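# Arrange three lettered blocks alphabetically on the mat

## Task

Four blocks are present, and three of them carry a letter on their upper face. Put those three entirely on the mat, side by side in one straight, tightly spaced line, sorted A-to-Z from left to right for someone standing midway between the two arm bases. Each must have its letter facing up and upright, not rotated or flipped. The remaining block must end up somewhere off the mat. Everything must stay put on its own, without a gripper holding it. Finish by opening the grippers and pulling both arms away.

## Robot and tools

ROBOT. Two 7-joint xArm arms, left_arm and right_arm, each with a parallel two-finger gripper. Base of left_arm: (+0.011, +0.272, 0) m. Base of right_arm: (+0.031, -0.345, 0) m. Both face roughly +x.

FRAME. Every pose uses one shared scene frame. The origin is on the table top between the arms. +x points out over the table, +y points toward left_arm, +z points up. The arm names are not image sides. Someone at the midpoint between the bases looking along +x has +y on their left. So an alphabetical row runs from high y (first letter) to low y (last letter), and an upright letter has its top toward +x.

GRIPPER GEOMETRY. The fingers extend along the gripper's +z axis and close along its y axis. The reported end_effector_position is the point between the finger pads when closed, about 2 cm short of the fingertips. While closing, the tips move about 10 mm further along +z. Opening runs from -1 (closed) to +1 (fully open, 0.084 m).

THE 16-NUMBER ROW. Both motion tools take rows of 16 numbers, and both arms are always included. The first 8 are left_arm: x, y, z in metres, then the quaternion qw, qx, qy, qz (w first), then the opening. The last 8 are the same for right_arm. Position and quaternion are absolute target poses in the scene frame, not offsets. A row is refused if a target lies more than 0.6 m from that arm's last reported position along any of its gripper's axes. On each control step the controller clips the command to within 70 mm and 16 degrees of the measured pose. When both cannot be met, position wins over orientation. To hold an arm still, resend its last reported position, the quaternion you have been commanding, and the wanted opening in every call.

TOOLS.
- execute_actions {actions, pictures}: actions holds at most one item. An empty list just returns the current state. {"rows": [...], "steps": n} plays up to 15 rows, one per 1/30 s step (n at most 15, default 15); the last row repeats if rows are fewer than steps. {"steps": n} alone waits up to 300 steps, counted from the previous result, so reply time is included. pictures (true/false) chooses whether camera images come back.
- move {target, speed}: target is one 16-number row of absolute poses. Each gripper follows a straight path toward its pose, and both paths finish together after 0.5 to 10 s. speed is in m/s, from 0.002 to 0.5 (default 0.25); turning is capped at twice that value in rad/s. The opening is applied when the move starts. Paths do not avoid obstacles or the other arm, and a gripper may lag, stray or overshoot the speed, worst near full reach.
- wait {seconds}: 0 to 10 s of letting the scene run with no new command.
- zoom_image {camera, region}: enlarges part of the latest image. camera is one of cam_head_left, cam_head_right, cam_left_wrist, cam_right_wrist. region is [x0, y0, x1, y1] in pixels, with (0,0) at the top left, at most 504 by 504.
- read_manual {section}: only "licences"; it does not move anything.
This cannot be undone.

CAMERAS. All four images are 504x504. The two head cameras sit about 0.94 m up near x = -0.26, looking down at the table. The wrist cameras ride on each gripper. Calibration (K, distortion, T_world_to_cam) is given per camera and may be off by a few degrees or millimetres.

READING RESULTS. For each arm the state line shows the gripper position, quaternion and velocities. At long reach the printed position may be off. grip_measured is the actual finger opening on the command scale. HELD marks steps where part of a row was not sent. A "pose unreachable" line names an arm whose command the clearance check altered or blocked. "Hand target" is the pose the controller is now driving toward. After a move, the "move:" line gives the ending (done, off_target, moving, held, fault), any limits (paced = the pose was clipped; held = some steps were blocked, after which the arm may jump fast), and each gripper's distance from its target. Joint torque readings carry offsets and noise. MOTOR HOT appears from 65 °C. At 80 °C an OVER-TEMPERATURE FAULT brakes that arm until it cools. A TORQUE FAULT (load limits: waist and shoulder 46.5, upper arm roll, elbow and forearm roll 27.9, wrist pitch and wrist roll 18.6 N m) stops the arm, backs off the joint, and pauses it for 10 s.

GRASPING. To hold an object, command an opening clearly below grip_measured; the lower the command, the harder the squeeze, up to about 24 N per pad. Close slowly, because fast closes hit harder. Parts may be tugged briefly, and loose objects may be nudged by outside pushes.

AVOID. Never let blocks leave the table. Do not let the arms collide or press on each other. Avoid fast or deep contact: aiming past a contact point pushes harder. Do not drop or slam blocks. Do not hold loads for long, since that heats the motors. Place blocks gently, release them, then lift both grippers away before ending the scene.

Each tool is called after "Call:" as name(argument=value, ...), one argument or row to a line, values as JSON.

## Session

Call:
execute_actions(
  actions=[],
)

Call:
zoom_image(
  camera="cam_head_left",
  region=[100, 100, 400, 400],
)

Scene clock: 0.00 s of 7600.00 s.
left_arm: end_effector_position=(+0.3334, +0.8276, +0.1766) grip_measured=+1.00 end_effector_quat_wxyz=(+0.383, -0.109, +0.837, +0.374) end_effector_velocity=(-0.000, -0.000, -0.000) end_effector_angular_velocity=(+0.000, +0.001, -0.001) | right_arm: end_effector_position=(+0.2260, -0.4209, +0.1309) grip_measured=+1.00 end_effector_quat_wxyz=(-0.148, +0.883, +0.269, +0.356) end_effector_velocity=(+0.000, -0.000, +0.000) end_effector_angular_velocity=(+0.002, -0.002, -0.002)
Joint positions: left_arm=[ 1.119  0.322  0.066  1.129 -2.71   0.351  0.281  0.084] | right_arm=[-0.386 -1.131 -0.943 -0.008 -0.045  1.025 -1.579  0.084]
Joint velocities: left_arm=[-0.    -0.     0.001 -0.     0.001 -0.    -0.001 -0.   ] | right_arm=[-0.001 -0.001 -0.    -0.     0.003  0.     0.     0.   ]
Joint torques (N m, as the arm reports them, + toward a larger angle): no reading
Motor temperatures (°C, as the motors report them): left_arm=[36 35 37 38 36 34 38] | right_arm=[37 34 35 34 35 34 36]
Hand target (left_arm): +0.333, +0.828, +0.177; +0.383, -0.109, +0.837, +0.374
Hand target (right_arm): +0.226, -0.421, +0.131; -0.148, +0.883, +0.269, +0.356

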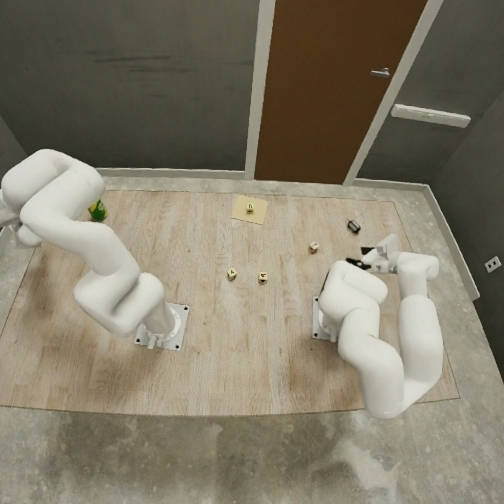

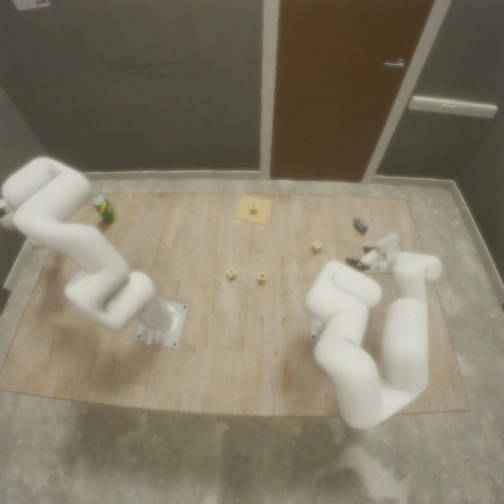

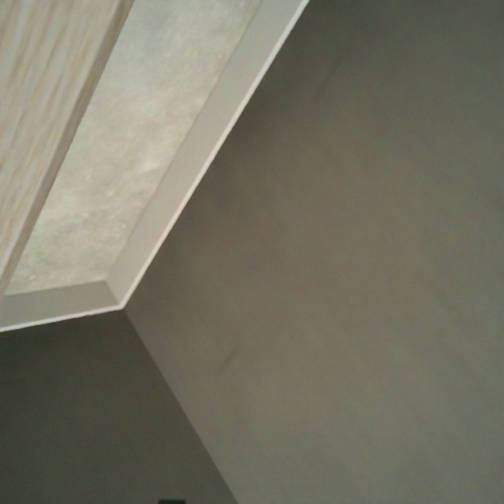

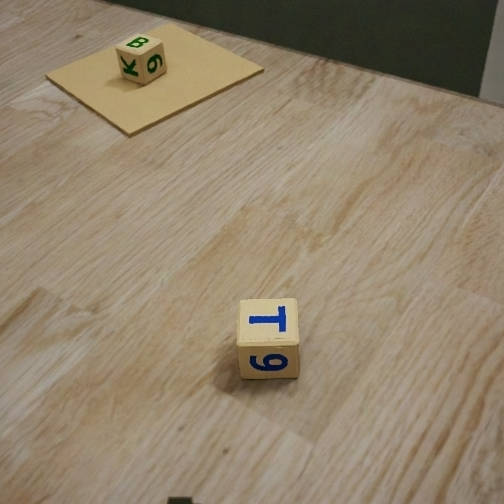

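Region (100, 100, 400, 400) of cam_head_left's 504x504 image, scaled by 1.680, with more detail than that image has.

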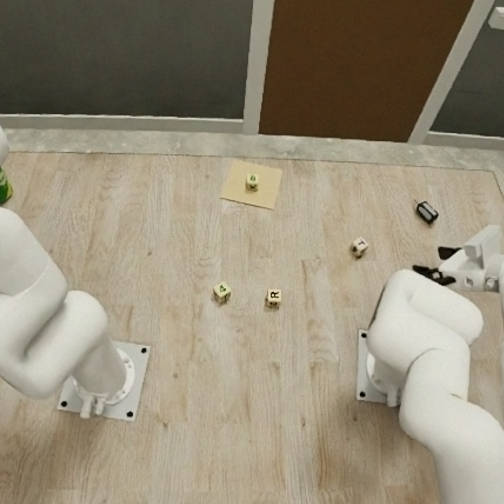

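Call:
move(
  target=[0.3334,0.8276,0.1766,0.383,-0.109,0.837,0.374,1, 0.31,-0.34,0.18,0,1,0,0,1],
)

Call:
move(
  target=[0.3334,0.8276,0.1766,0.383,-0.109,0.837,0.374,1, 0.49,-0.09,0.18,0,1,0,0,1],
)

Scene clock: 22.97 s of 7600.00 s.
left_arm: end_effector_position=(+0.3334, +0.8276, +0.1766) grip_measured=+1.00 end_effector_quat_wxyz=(+0.383, -0.109, +0.837, +0.374) end_effector_velocity=(+0.000, -0.000, -0.000) end_effector_angular_velocity=(-0.001, -0.001, +0.000) | right_arm: end_effector_position=(+0.3103, -0.3390, +0.1801) grip_measured=+1.00 end_effector_quat_wxyz=(-0.000, +1.000, +0.000, +0.000) end_effector_velocity=(+0.000, +0.001, +0.001) end_effector_angular_velocity=(-0.005, +0.005, +0.001)
Joint positions: left_arm=[ 1.119  0.322  0.066  1.13  -2.71   0.35   0.281  0.084] | right_arm=[-0.023 -0.653  0.188  0.415  0.131  1.062 -0.095  0.084]
Joint velocities: left_arm=[-0.    -0.     0.    -0.    -0.001  0.    -0.     0.   ] | right_arm=[ 0.001  0.006  0.005  0.007 -0.004  0.005  0.006 -0.   ]
Joint torques (N m, as the arm reports them, + toward a larger angle): left_arm=[ -0.42 -15.31   1.47  13.75   0.66   1.13   0.25] | right_arm=[ 0.8  -8.59 -0.22 13.85 -0.23 -2.14 -0.46]
Motor temperatures (°C, as the motors report them): left_arm=[36 36 37 40 36 34 38] | right_arm=[37 34 35 36 35 34 36]
Hand target (left_arm): +0.333, +0.828, +0.177; +0.383, -0.109, +0.837, +0.374
Hand target (right_arm): +0.310, -0.339, +0.180; +0.000, +1.000, +0.000, +0.000
Off the commanded pose (left_arm): 0.000 m, 0 deg.
Off the commanded pose (right_arm): 0.001 m, 0 deg.
After step 90, 17.53 s passed at rest.
move: done
camera_calibration (this result's frames):
cam_left_wrist: T_world_to_cam=[[-0.485234, 0.693146, 0.533008, -0.472962], [0.66262, -0.106236, 0.741383, -0.201662], [0.570511, 0.712926, -0.407742, -0.579949], [0, 0, 0, 1]] pos_world=[0.234996, 0.719868, 0.165131]
cam_right_wrist: T_world_to_cam=[[-0.00679839, -0.999929, 0.00980997, -0.305051], [-0.999945, 0.00671974, -0.00802816, 0.383427], [0.00796167, -0.00986401, -0.99992, 0.307785], [0, 0, 0, 1]] pos_world=[0.378882, -0.304569, 0.313831]

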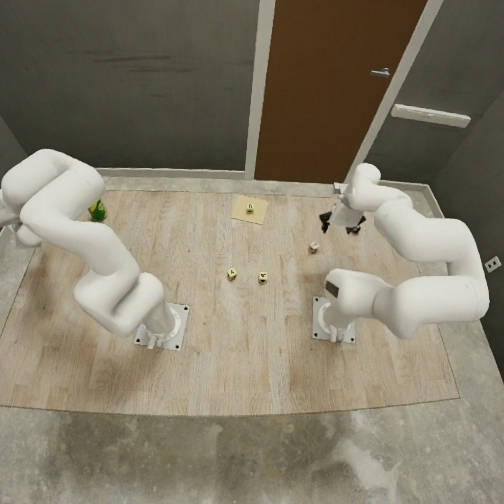

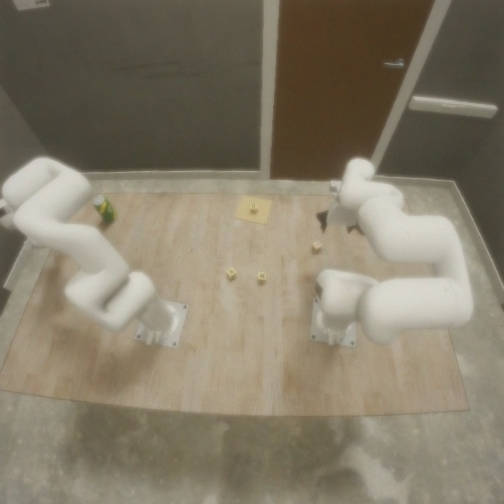

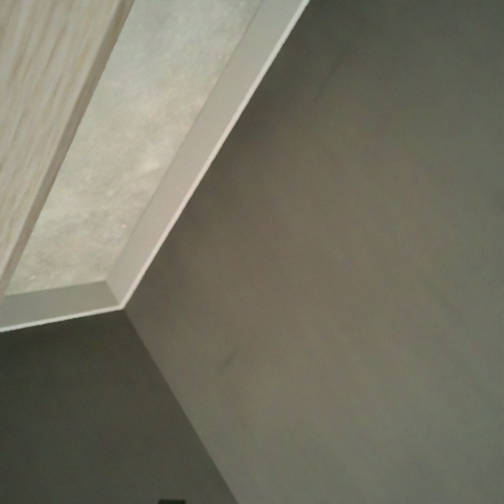

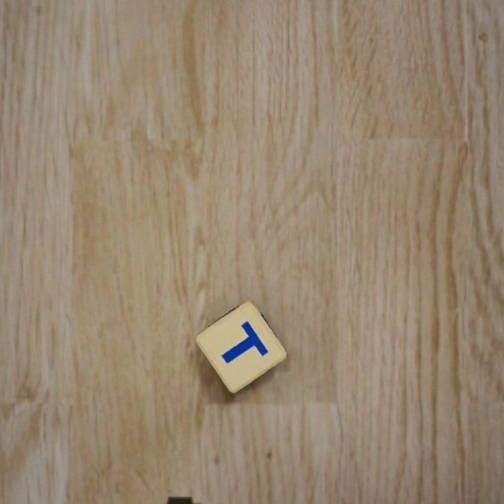

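Scene clock: 24.77 s of 7600.00 s.
left_arm: end_effector_position=(+0.3334, +0.8276, +0.1766) grip_measured=+1.00 end_effector_quat_wxyz=(+0.383, -0.109, +0.837, +0.374) end_effector_velocity=(+0.000, +0.000, +0.001) end_effector_angular_velocity=(+0.001, -0.001, +0.001) | right_arm: end_effector_position=(+0.4892, -0.0896, +0.1802) grip_measured=+1.00 end_effector_quat_wxyz=(-0.001, +1.000, -0.000, +0.001) end_effector_velocity=(-0.000, +0.003, -0.000) end_effector_angular_velocity=(-0.002, +0.005, +0.003)
Joint positions: left_arm=[ 1.119  0.322  0.066  1.13  -2.71   0.35   0.281  0.084] | right_arm=[ 0.159  0.251  0.55   1.247 -0.151  1.036  0.616  0.084]
Joint velocities: left_arm=[ 0.    -0.    -0.     0.001 -0.001  0.    -0.    -0.   ] | right_arm=[ 0.006  0.009  0.001  0.01  -0.004  0.009  0.004 -0.   ]
Joint torques (N m, as the arm reports them, + toward a larger angle): left_arm=[ -0.46 -15.29   1.5   13.79   0.92   1.28   0.38] | right_arm=[  0.74 -34.26   2.28  13.71  -0.2   -2.15  -0.36]
Motor temperatures (°C, as the motors report them): left_arm=[36 36 37 40 36 34 38] | right_arm=[37 34 35 36 35 34 36]
Hand target (left_arm): +0.333, +0.828, +0.177; +0.383, -0.109, +0.837, +0.374
Hand target (right_arm): +0.489, -0.089, +0.180; -0.001, +1.000, -0.000, +0.000
Off the commanded pose (left_arm): 0.000 m, 0 deg.
Off the commanded pose (right_arm): 0.001 m, 0 deg.
move: done
camera_calibration (this result's frames):
cam_left_wrist: T_world_to_cam=[[-0.485234, 0.693147, 0.533007, -0.472962], [0.662619, -0.106237, 0.741384, -0.201662], [0.570513, 0.712925, -0.407742, -0.579949], [0, 0, 0, 1]] pos_world=[0.234996, 0.719868, 0.165131]
cam_right_wrist: T_world_to_cam=[[-0.00801682, -0.999931, 0.00863243, -0.0536287], [-0.999932, 0.00794271, -0.00858633, 0.560836], [0.00851717, -0.00870067, -0.999926, 0.308737], [0, 0, 0, 1]] pos_world=[0.557738, -0.0553933, 0.313992]

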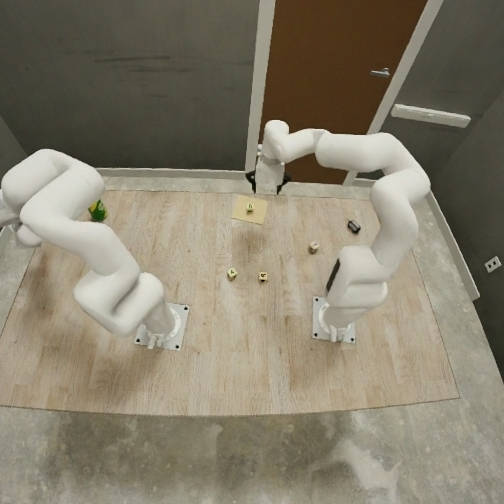

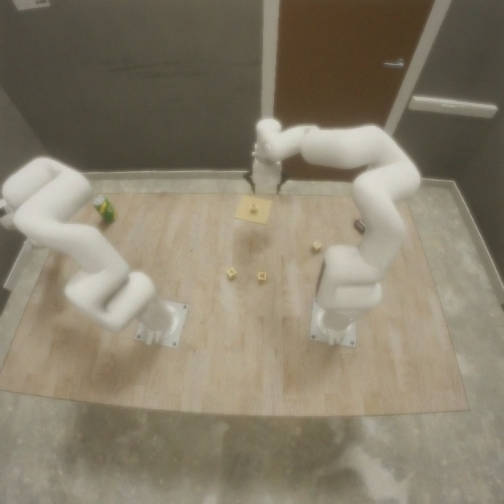

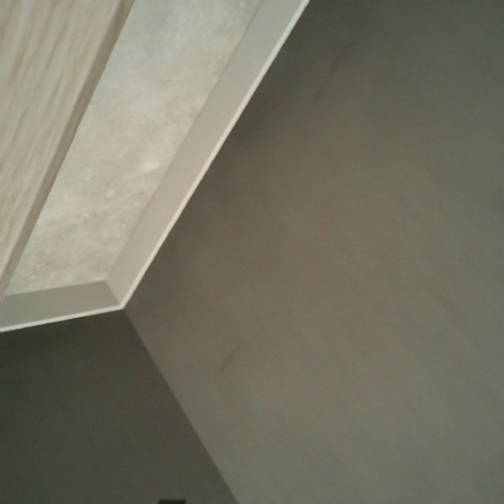

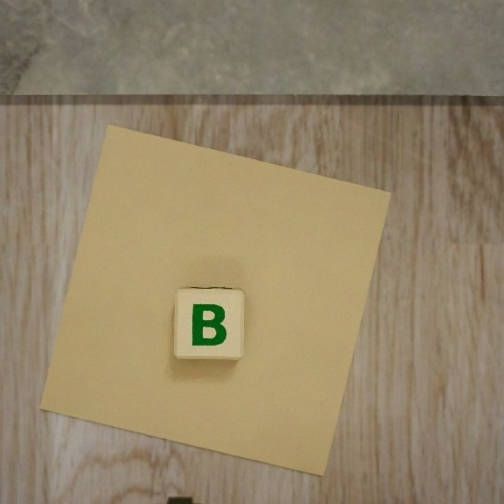

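Call:
move(
  target=[0.3334,0.8276,0.1766,0.383,-0.109,0.837,0.374,1, 0.528,-0.04,0.08,0,0.716,0.698,0,0.3],
  speed=0.4,
)

Call:
move(
  target=[0.3334,0.8276,0.1766,0.383,-0.109,0.837,0.374,1, 0.528,-0.04,0.027,0,0.716,0.698,0,0.3],
  speed=0.08,
)

Call:
move(
  target=[0.3334,0.8276,0.1766,0.383,-0.109,0.837,0.374,1, 0.528,-0.04,0.027,0,0.716,0.698,0,-0.6],
)

Call:
zoom_image(
  camera="cam_head_left",
  region=[200, 150, 320, 290],
)

Scene clock: 40.33 s of 7600.00 s.
left_arm: end_effector_position=(+0.3334, +0.8276, +0.1766) grip_measured=+1.00 end_effector_quat_wxyz=(+0.383, -0.109, +0.837, +0.374) end_effector_velocity=(+0.001, -0.000, +0.001) end_effector_angular_velocity=(+0.001, -0.001, -0.001) | right_arm: end_effector_position=(+0.5283, -0.0401, +0.0804) grip_measured=+0.29 end_effector_quat_wxyz=(+0.000, +0.717, +0.697, +0.001) end_effector_velocity=(-0.001, +0.000, -0.001) end_effector_angular_velocity=(-0.002, +0.004, +0.006)
Joint positions: left_arm=[ 1.119  0.322  0.066  1.13  -2.71   0.35   0.281  0.084] | right_arm=[ 0.149  0.649  0.673  1.426 -0.482  0.948 -0.691  0.056]
Joint velocities: left_arm=[-0.    -0.    -0.001  0.002 -0.001 -0.     0.    -0.   ] | right_arm=[ 0.001  0.002 -0.     0.     0.     0.002 -0.005  0.   ]
Joint torques (N m, as the arm reports them, + toward a larger angle): left_arm=[ -0.18 -15.07   1.63  14.28   0.66   1.25   0.42] | right_arm=[  0.66 -41.89   5.65  12.17  -0.29  -2.08  -0.38]
Motor temperatures (°C, as the motors report them): left_arm=[36 36 37 40 36 34 38] | right_arm=[37 35 35 38 35 34 36]
Hand target (left_arm): +0.333, +0.828, +0.177; +0.383, -0.109, +0.837, +0.374
Hand target (right_arm): +0.528, -0.040, +0.080; -0.000, +0.716, +0.698, +0.000
Off the commanded pose (left_arm): 0.000 m, 0 deg.
Off the commanded pose (right_arm): 0.001 m, 0 deg.
After step 90, 10.10 s passed at rest.
move: done
camera_calibration (this result's frames):
cam_left_wrist: T_world_to_cam=[[-0.485234, 0.693147, 0.533007, -0.472962], [0.662619, -0.106237, 0.741384, -0.201662], [0.570513, 0.712925, -0.407742, -0.579949], [0, 0, 0, 1]] pos_world=[0.234996, 0.719868, 0.165131]
cam_right_wrist: T_world_to_cam=[[0.999342, -0.0345849, 0.0109305, -0.496585], [-0.0344988, -0.999373, -0.00796818, 0.0482557], [0.0111992, 0.00758585, -0.999909, 0.208305], [0, 0, 0, 1]] pos_world=[0.49559, 0.0294709, 0.214099]

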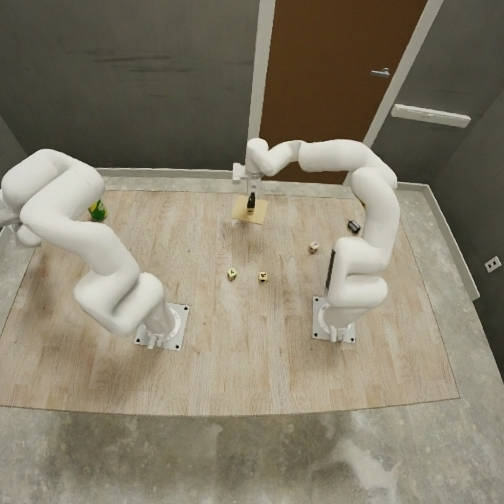

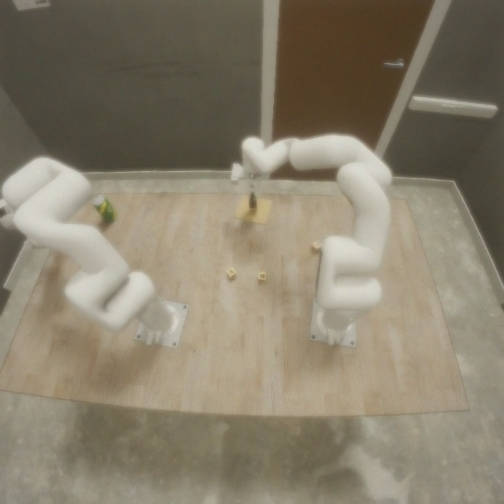

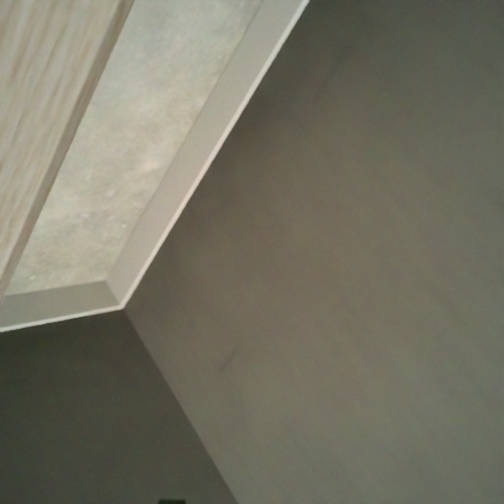

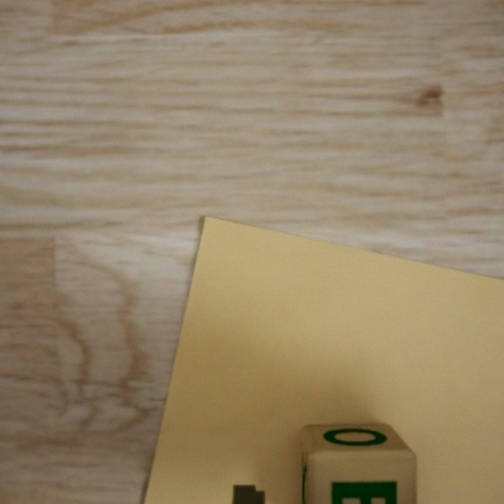

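Scene clock: 41.37 s of 7600.00 s.
left_arm: end_effector_position=(+0.3334, +0.8276, +0.1766) grip_measured=+1.00 end_effector_quat_wxyz=(+0.383, -0.109, +0.837, +0.374) end_effector_velocity=(-0.001, +0.001, +0.000) end_effector_angular_velocity=(+0.001, +0.001, +0.001) | right_arm: end_effector_position=(+0.5283, -0.0398, +0.0275) grip_measured=+0.29 end_effector_quat_wxyz=(+0.000, +0.716, +0.698, +0.000) end_effector_velocity=(+0.000, +0.001, -0.000) end_effector_angular_velocity=(+0.001, -0.002, +0.001)
Joint positions: left_arm=[ 1.119  0.322  0.066  1.13  -2.71   0.35   0.281  0.084] | right_arm=[ 0.182  0.741  0.621  1.413 -0.549  0.852 -0.652  0.056]
Joint velocities: left_arm=[ 0.001  0.     0.001  0.    -0.     0.     0.001  0.   ] | right_arm=[ 0.002  0.001 -0.001  0.001 -0.001 -0.002  0.001 -0.   ]
Joint torques (N m, as the arm reports them, + toward a larger angle): left_arm=[ -0.58 -15.01   1.68  14.01   0.7    1.3    0.24] | right_arm=[  0.81 -43.32   5.96  11.27  -0.16  -2.08  -0.4 ]
Motor temperatures (°C, as the motors report them): left_arm=[36 36 37 40 36 34 38] | right_arm=[37 35 35 38 35 34 36]
Hand target (left_arm): +0.333, +0.828, +0.177; +0.383, -0.109, +0.837, +0.374
Hand target (right_arm): +0.528, -0.040, +0.027; +0.000, +0.716, +0.698, +0.000
Off the commanded pose (left_arm): 0.000 m, 0 deg.
Off the commanded pose (right_arm): 0.001 m, 0 deg.
move: done
camera_calibration (this result's frames):
cam_left_wrist: T_world_to_cam=[[-0.485234, 0.693147, 0.533007, -0.472962], [0.662619, -0.106237, 0.741384, -0.201662], [0.570513, 0.712925, -0.407742, -0.579949], [0, 0, 0, 1]] pos_world=[0.234996, 0.719868, 0.165131]
cam_right_wrist: T_world_to_cam=[[0.99939, -0.0332031, 0.0108486, -0.49601], [-0.0331189, -0.999421, -0.00784963, 0.0473938], [0.0111029, 0.00748555, -0.99991, 0.155379], [0, 0, 0, 1]] pos_world=[0.495552, 0.0297342, 0.161118]

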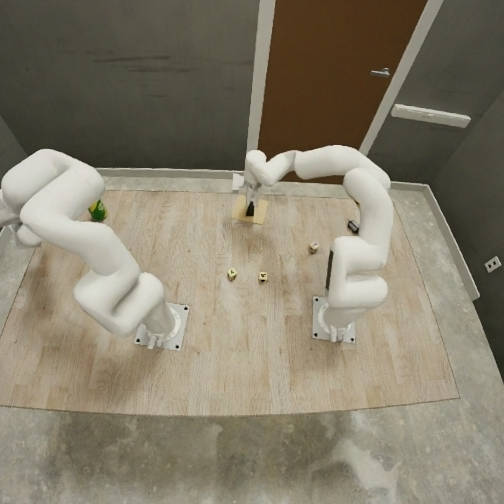

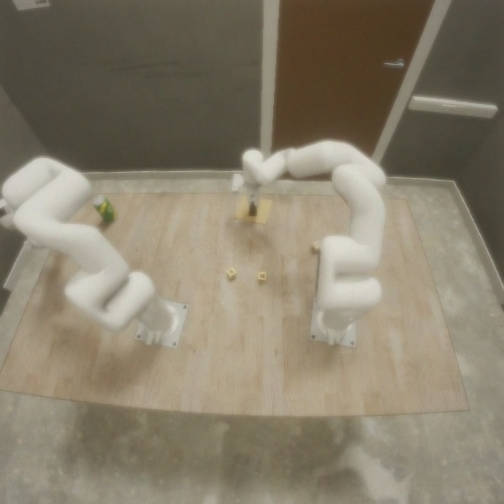

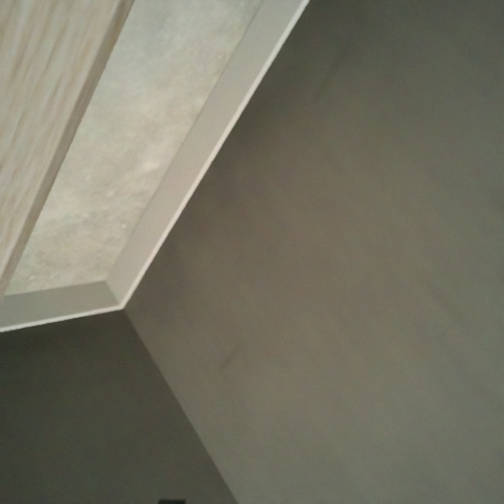

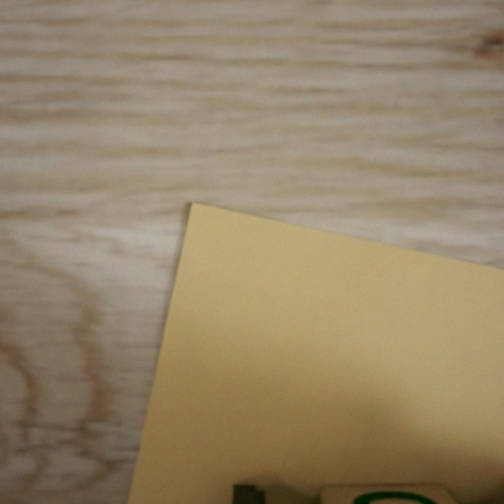

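Scene clock: 42.07 s of 7600.00 s.
left_arm: end_effector_position=(+0.3334, +0.8276, +0.1766) grip_measured=+1.00 end_effector_quat_wxyz=(+0.383, -0.109, +0.837, +0.374) end_effector_velocity=(-0.000, +0.000, +0.000) end_effector_angular_velocity=(-0.000, -0.001, +0.001) | right_arm: end_effector_position=(+0.5282, -0.0399, +0.0273) grip_measured=-0.33 end_effector_quat_wxyz=(+0.000, +0.716, +0.698, +0.000) end_effector_velocity=(-0.000, +0.000, +0.000) end_effector_angular_velocity=(-0.001, -0.001, +0.002)
Joint positions: left_arm=[ 1.119  0.322  0.066  1.13  -2.71   0.35   0.281  0.084] | right_arm=[ 0.182  0.741  0.621  1.413 -0.549  0.852 -0.652  0.03 ]
Joint velocities: left_arm=[-0.    -0.     0.     0.    -0.001  0.    -0.001  0.   ] | right_arm=[ 0.001 -0.001 -0.     0.    -0.002  0.     0.     0.   ]
Joint torques (N m, as the arm reports them, + toward a larger angle): left_arm=[ -0.24 -15.22   1.89  14.07   1.13   1.26   0.18] | right_arm=[  1.04 -41.89   5.68  10.63  -0.18  -1.99  -0.55]
Motor temperatures (°C, as the motors report them): left_arm=[36 36 37 40 36 34 38] | right_arm=[37 35 35 38 35 34 36]
Hand target (left_arm): +0.333, +0.828, +0.177; +0.383, -0.109, +0.837, +0.374
Hand target (right_arm): +0.528, -0.040, +0.027; +0.000, +0.716, +0.698, +0.000
Off the commanded pose (left_arm): 0.000 m, 0 deg.
Off the commanded pose (right_arm): 0.000 m, 0 deg.
move: done
camera_calibration (this result's frames):
cam_left_wrist: T_world_to_cam=[[-0.485234, 0.693147, 0.533007, -0.472962], [0.662619, -0.106237, 0.741384, -0.201662], [0.570513, 0.712925, -0.407742, -0.579949], [0, 0, 0, 1]] pos_world=[0.234996, 0.719868, 0.165131]
cam_right_wrist: T_world_to_cam=[[0.999396, -0.0330723, 0.0106889, -0.495921], [-0.0329905, -0.999426, -0.00773619, 0.0472228], [0.0109386, 0.00737888, -0.999913, 0.15532], [0, 0, 0, 1]] pos_world=[0.495481, 0.0296483, 0.160972]

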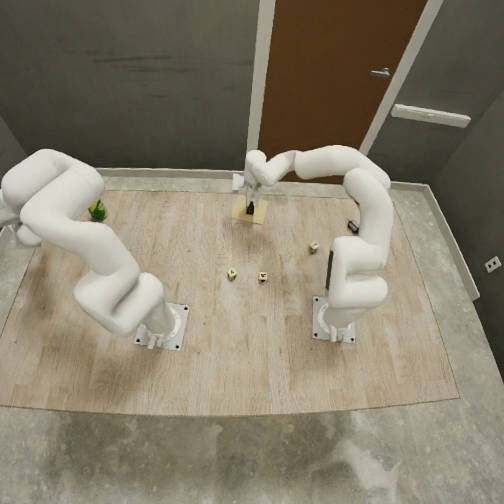

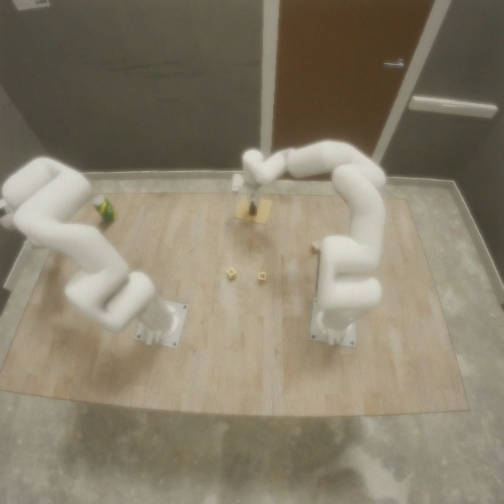

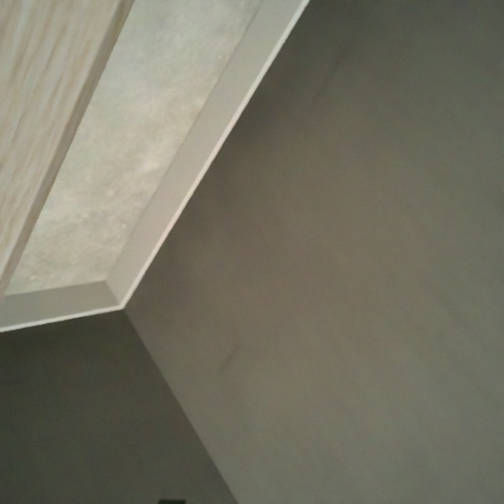

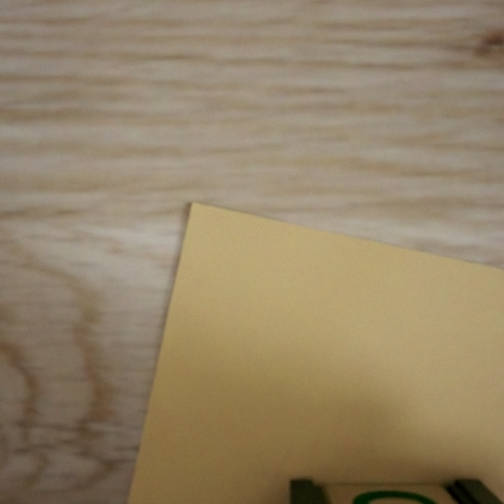

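Region (200, 150, 320, 290) of cam_head_left's 504x504 image, scaled by 3.600, with more detail than that image has; it fills the left 432 columns of this view, and the rest is white.

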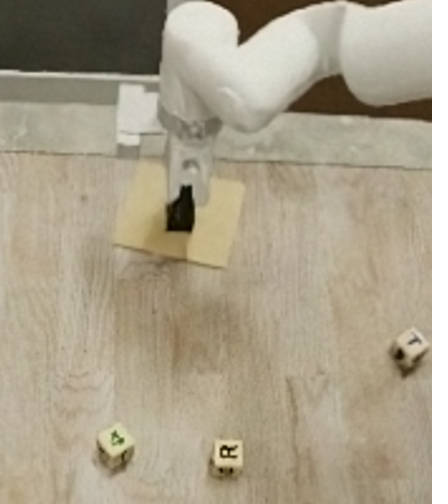

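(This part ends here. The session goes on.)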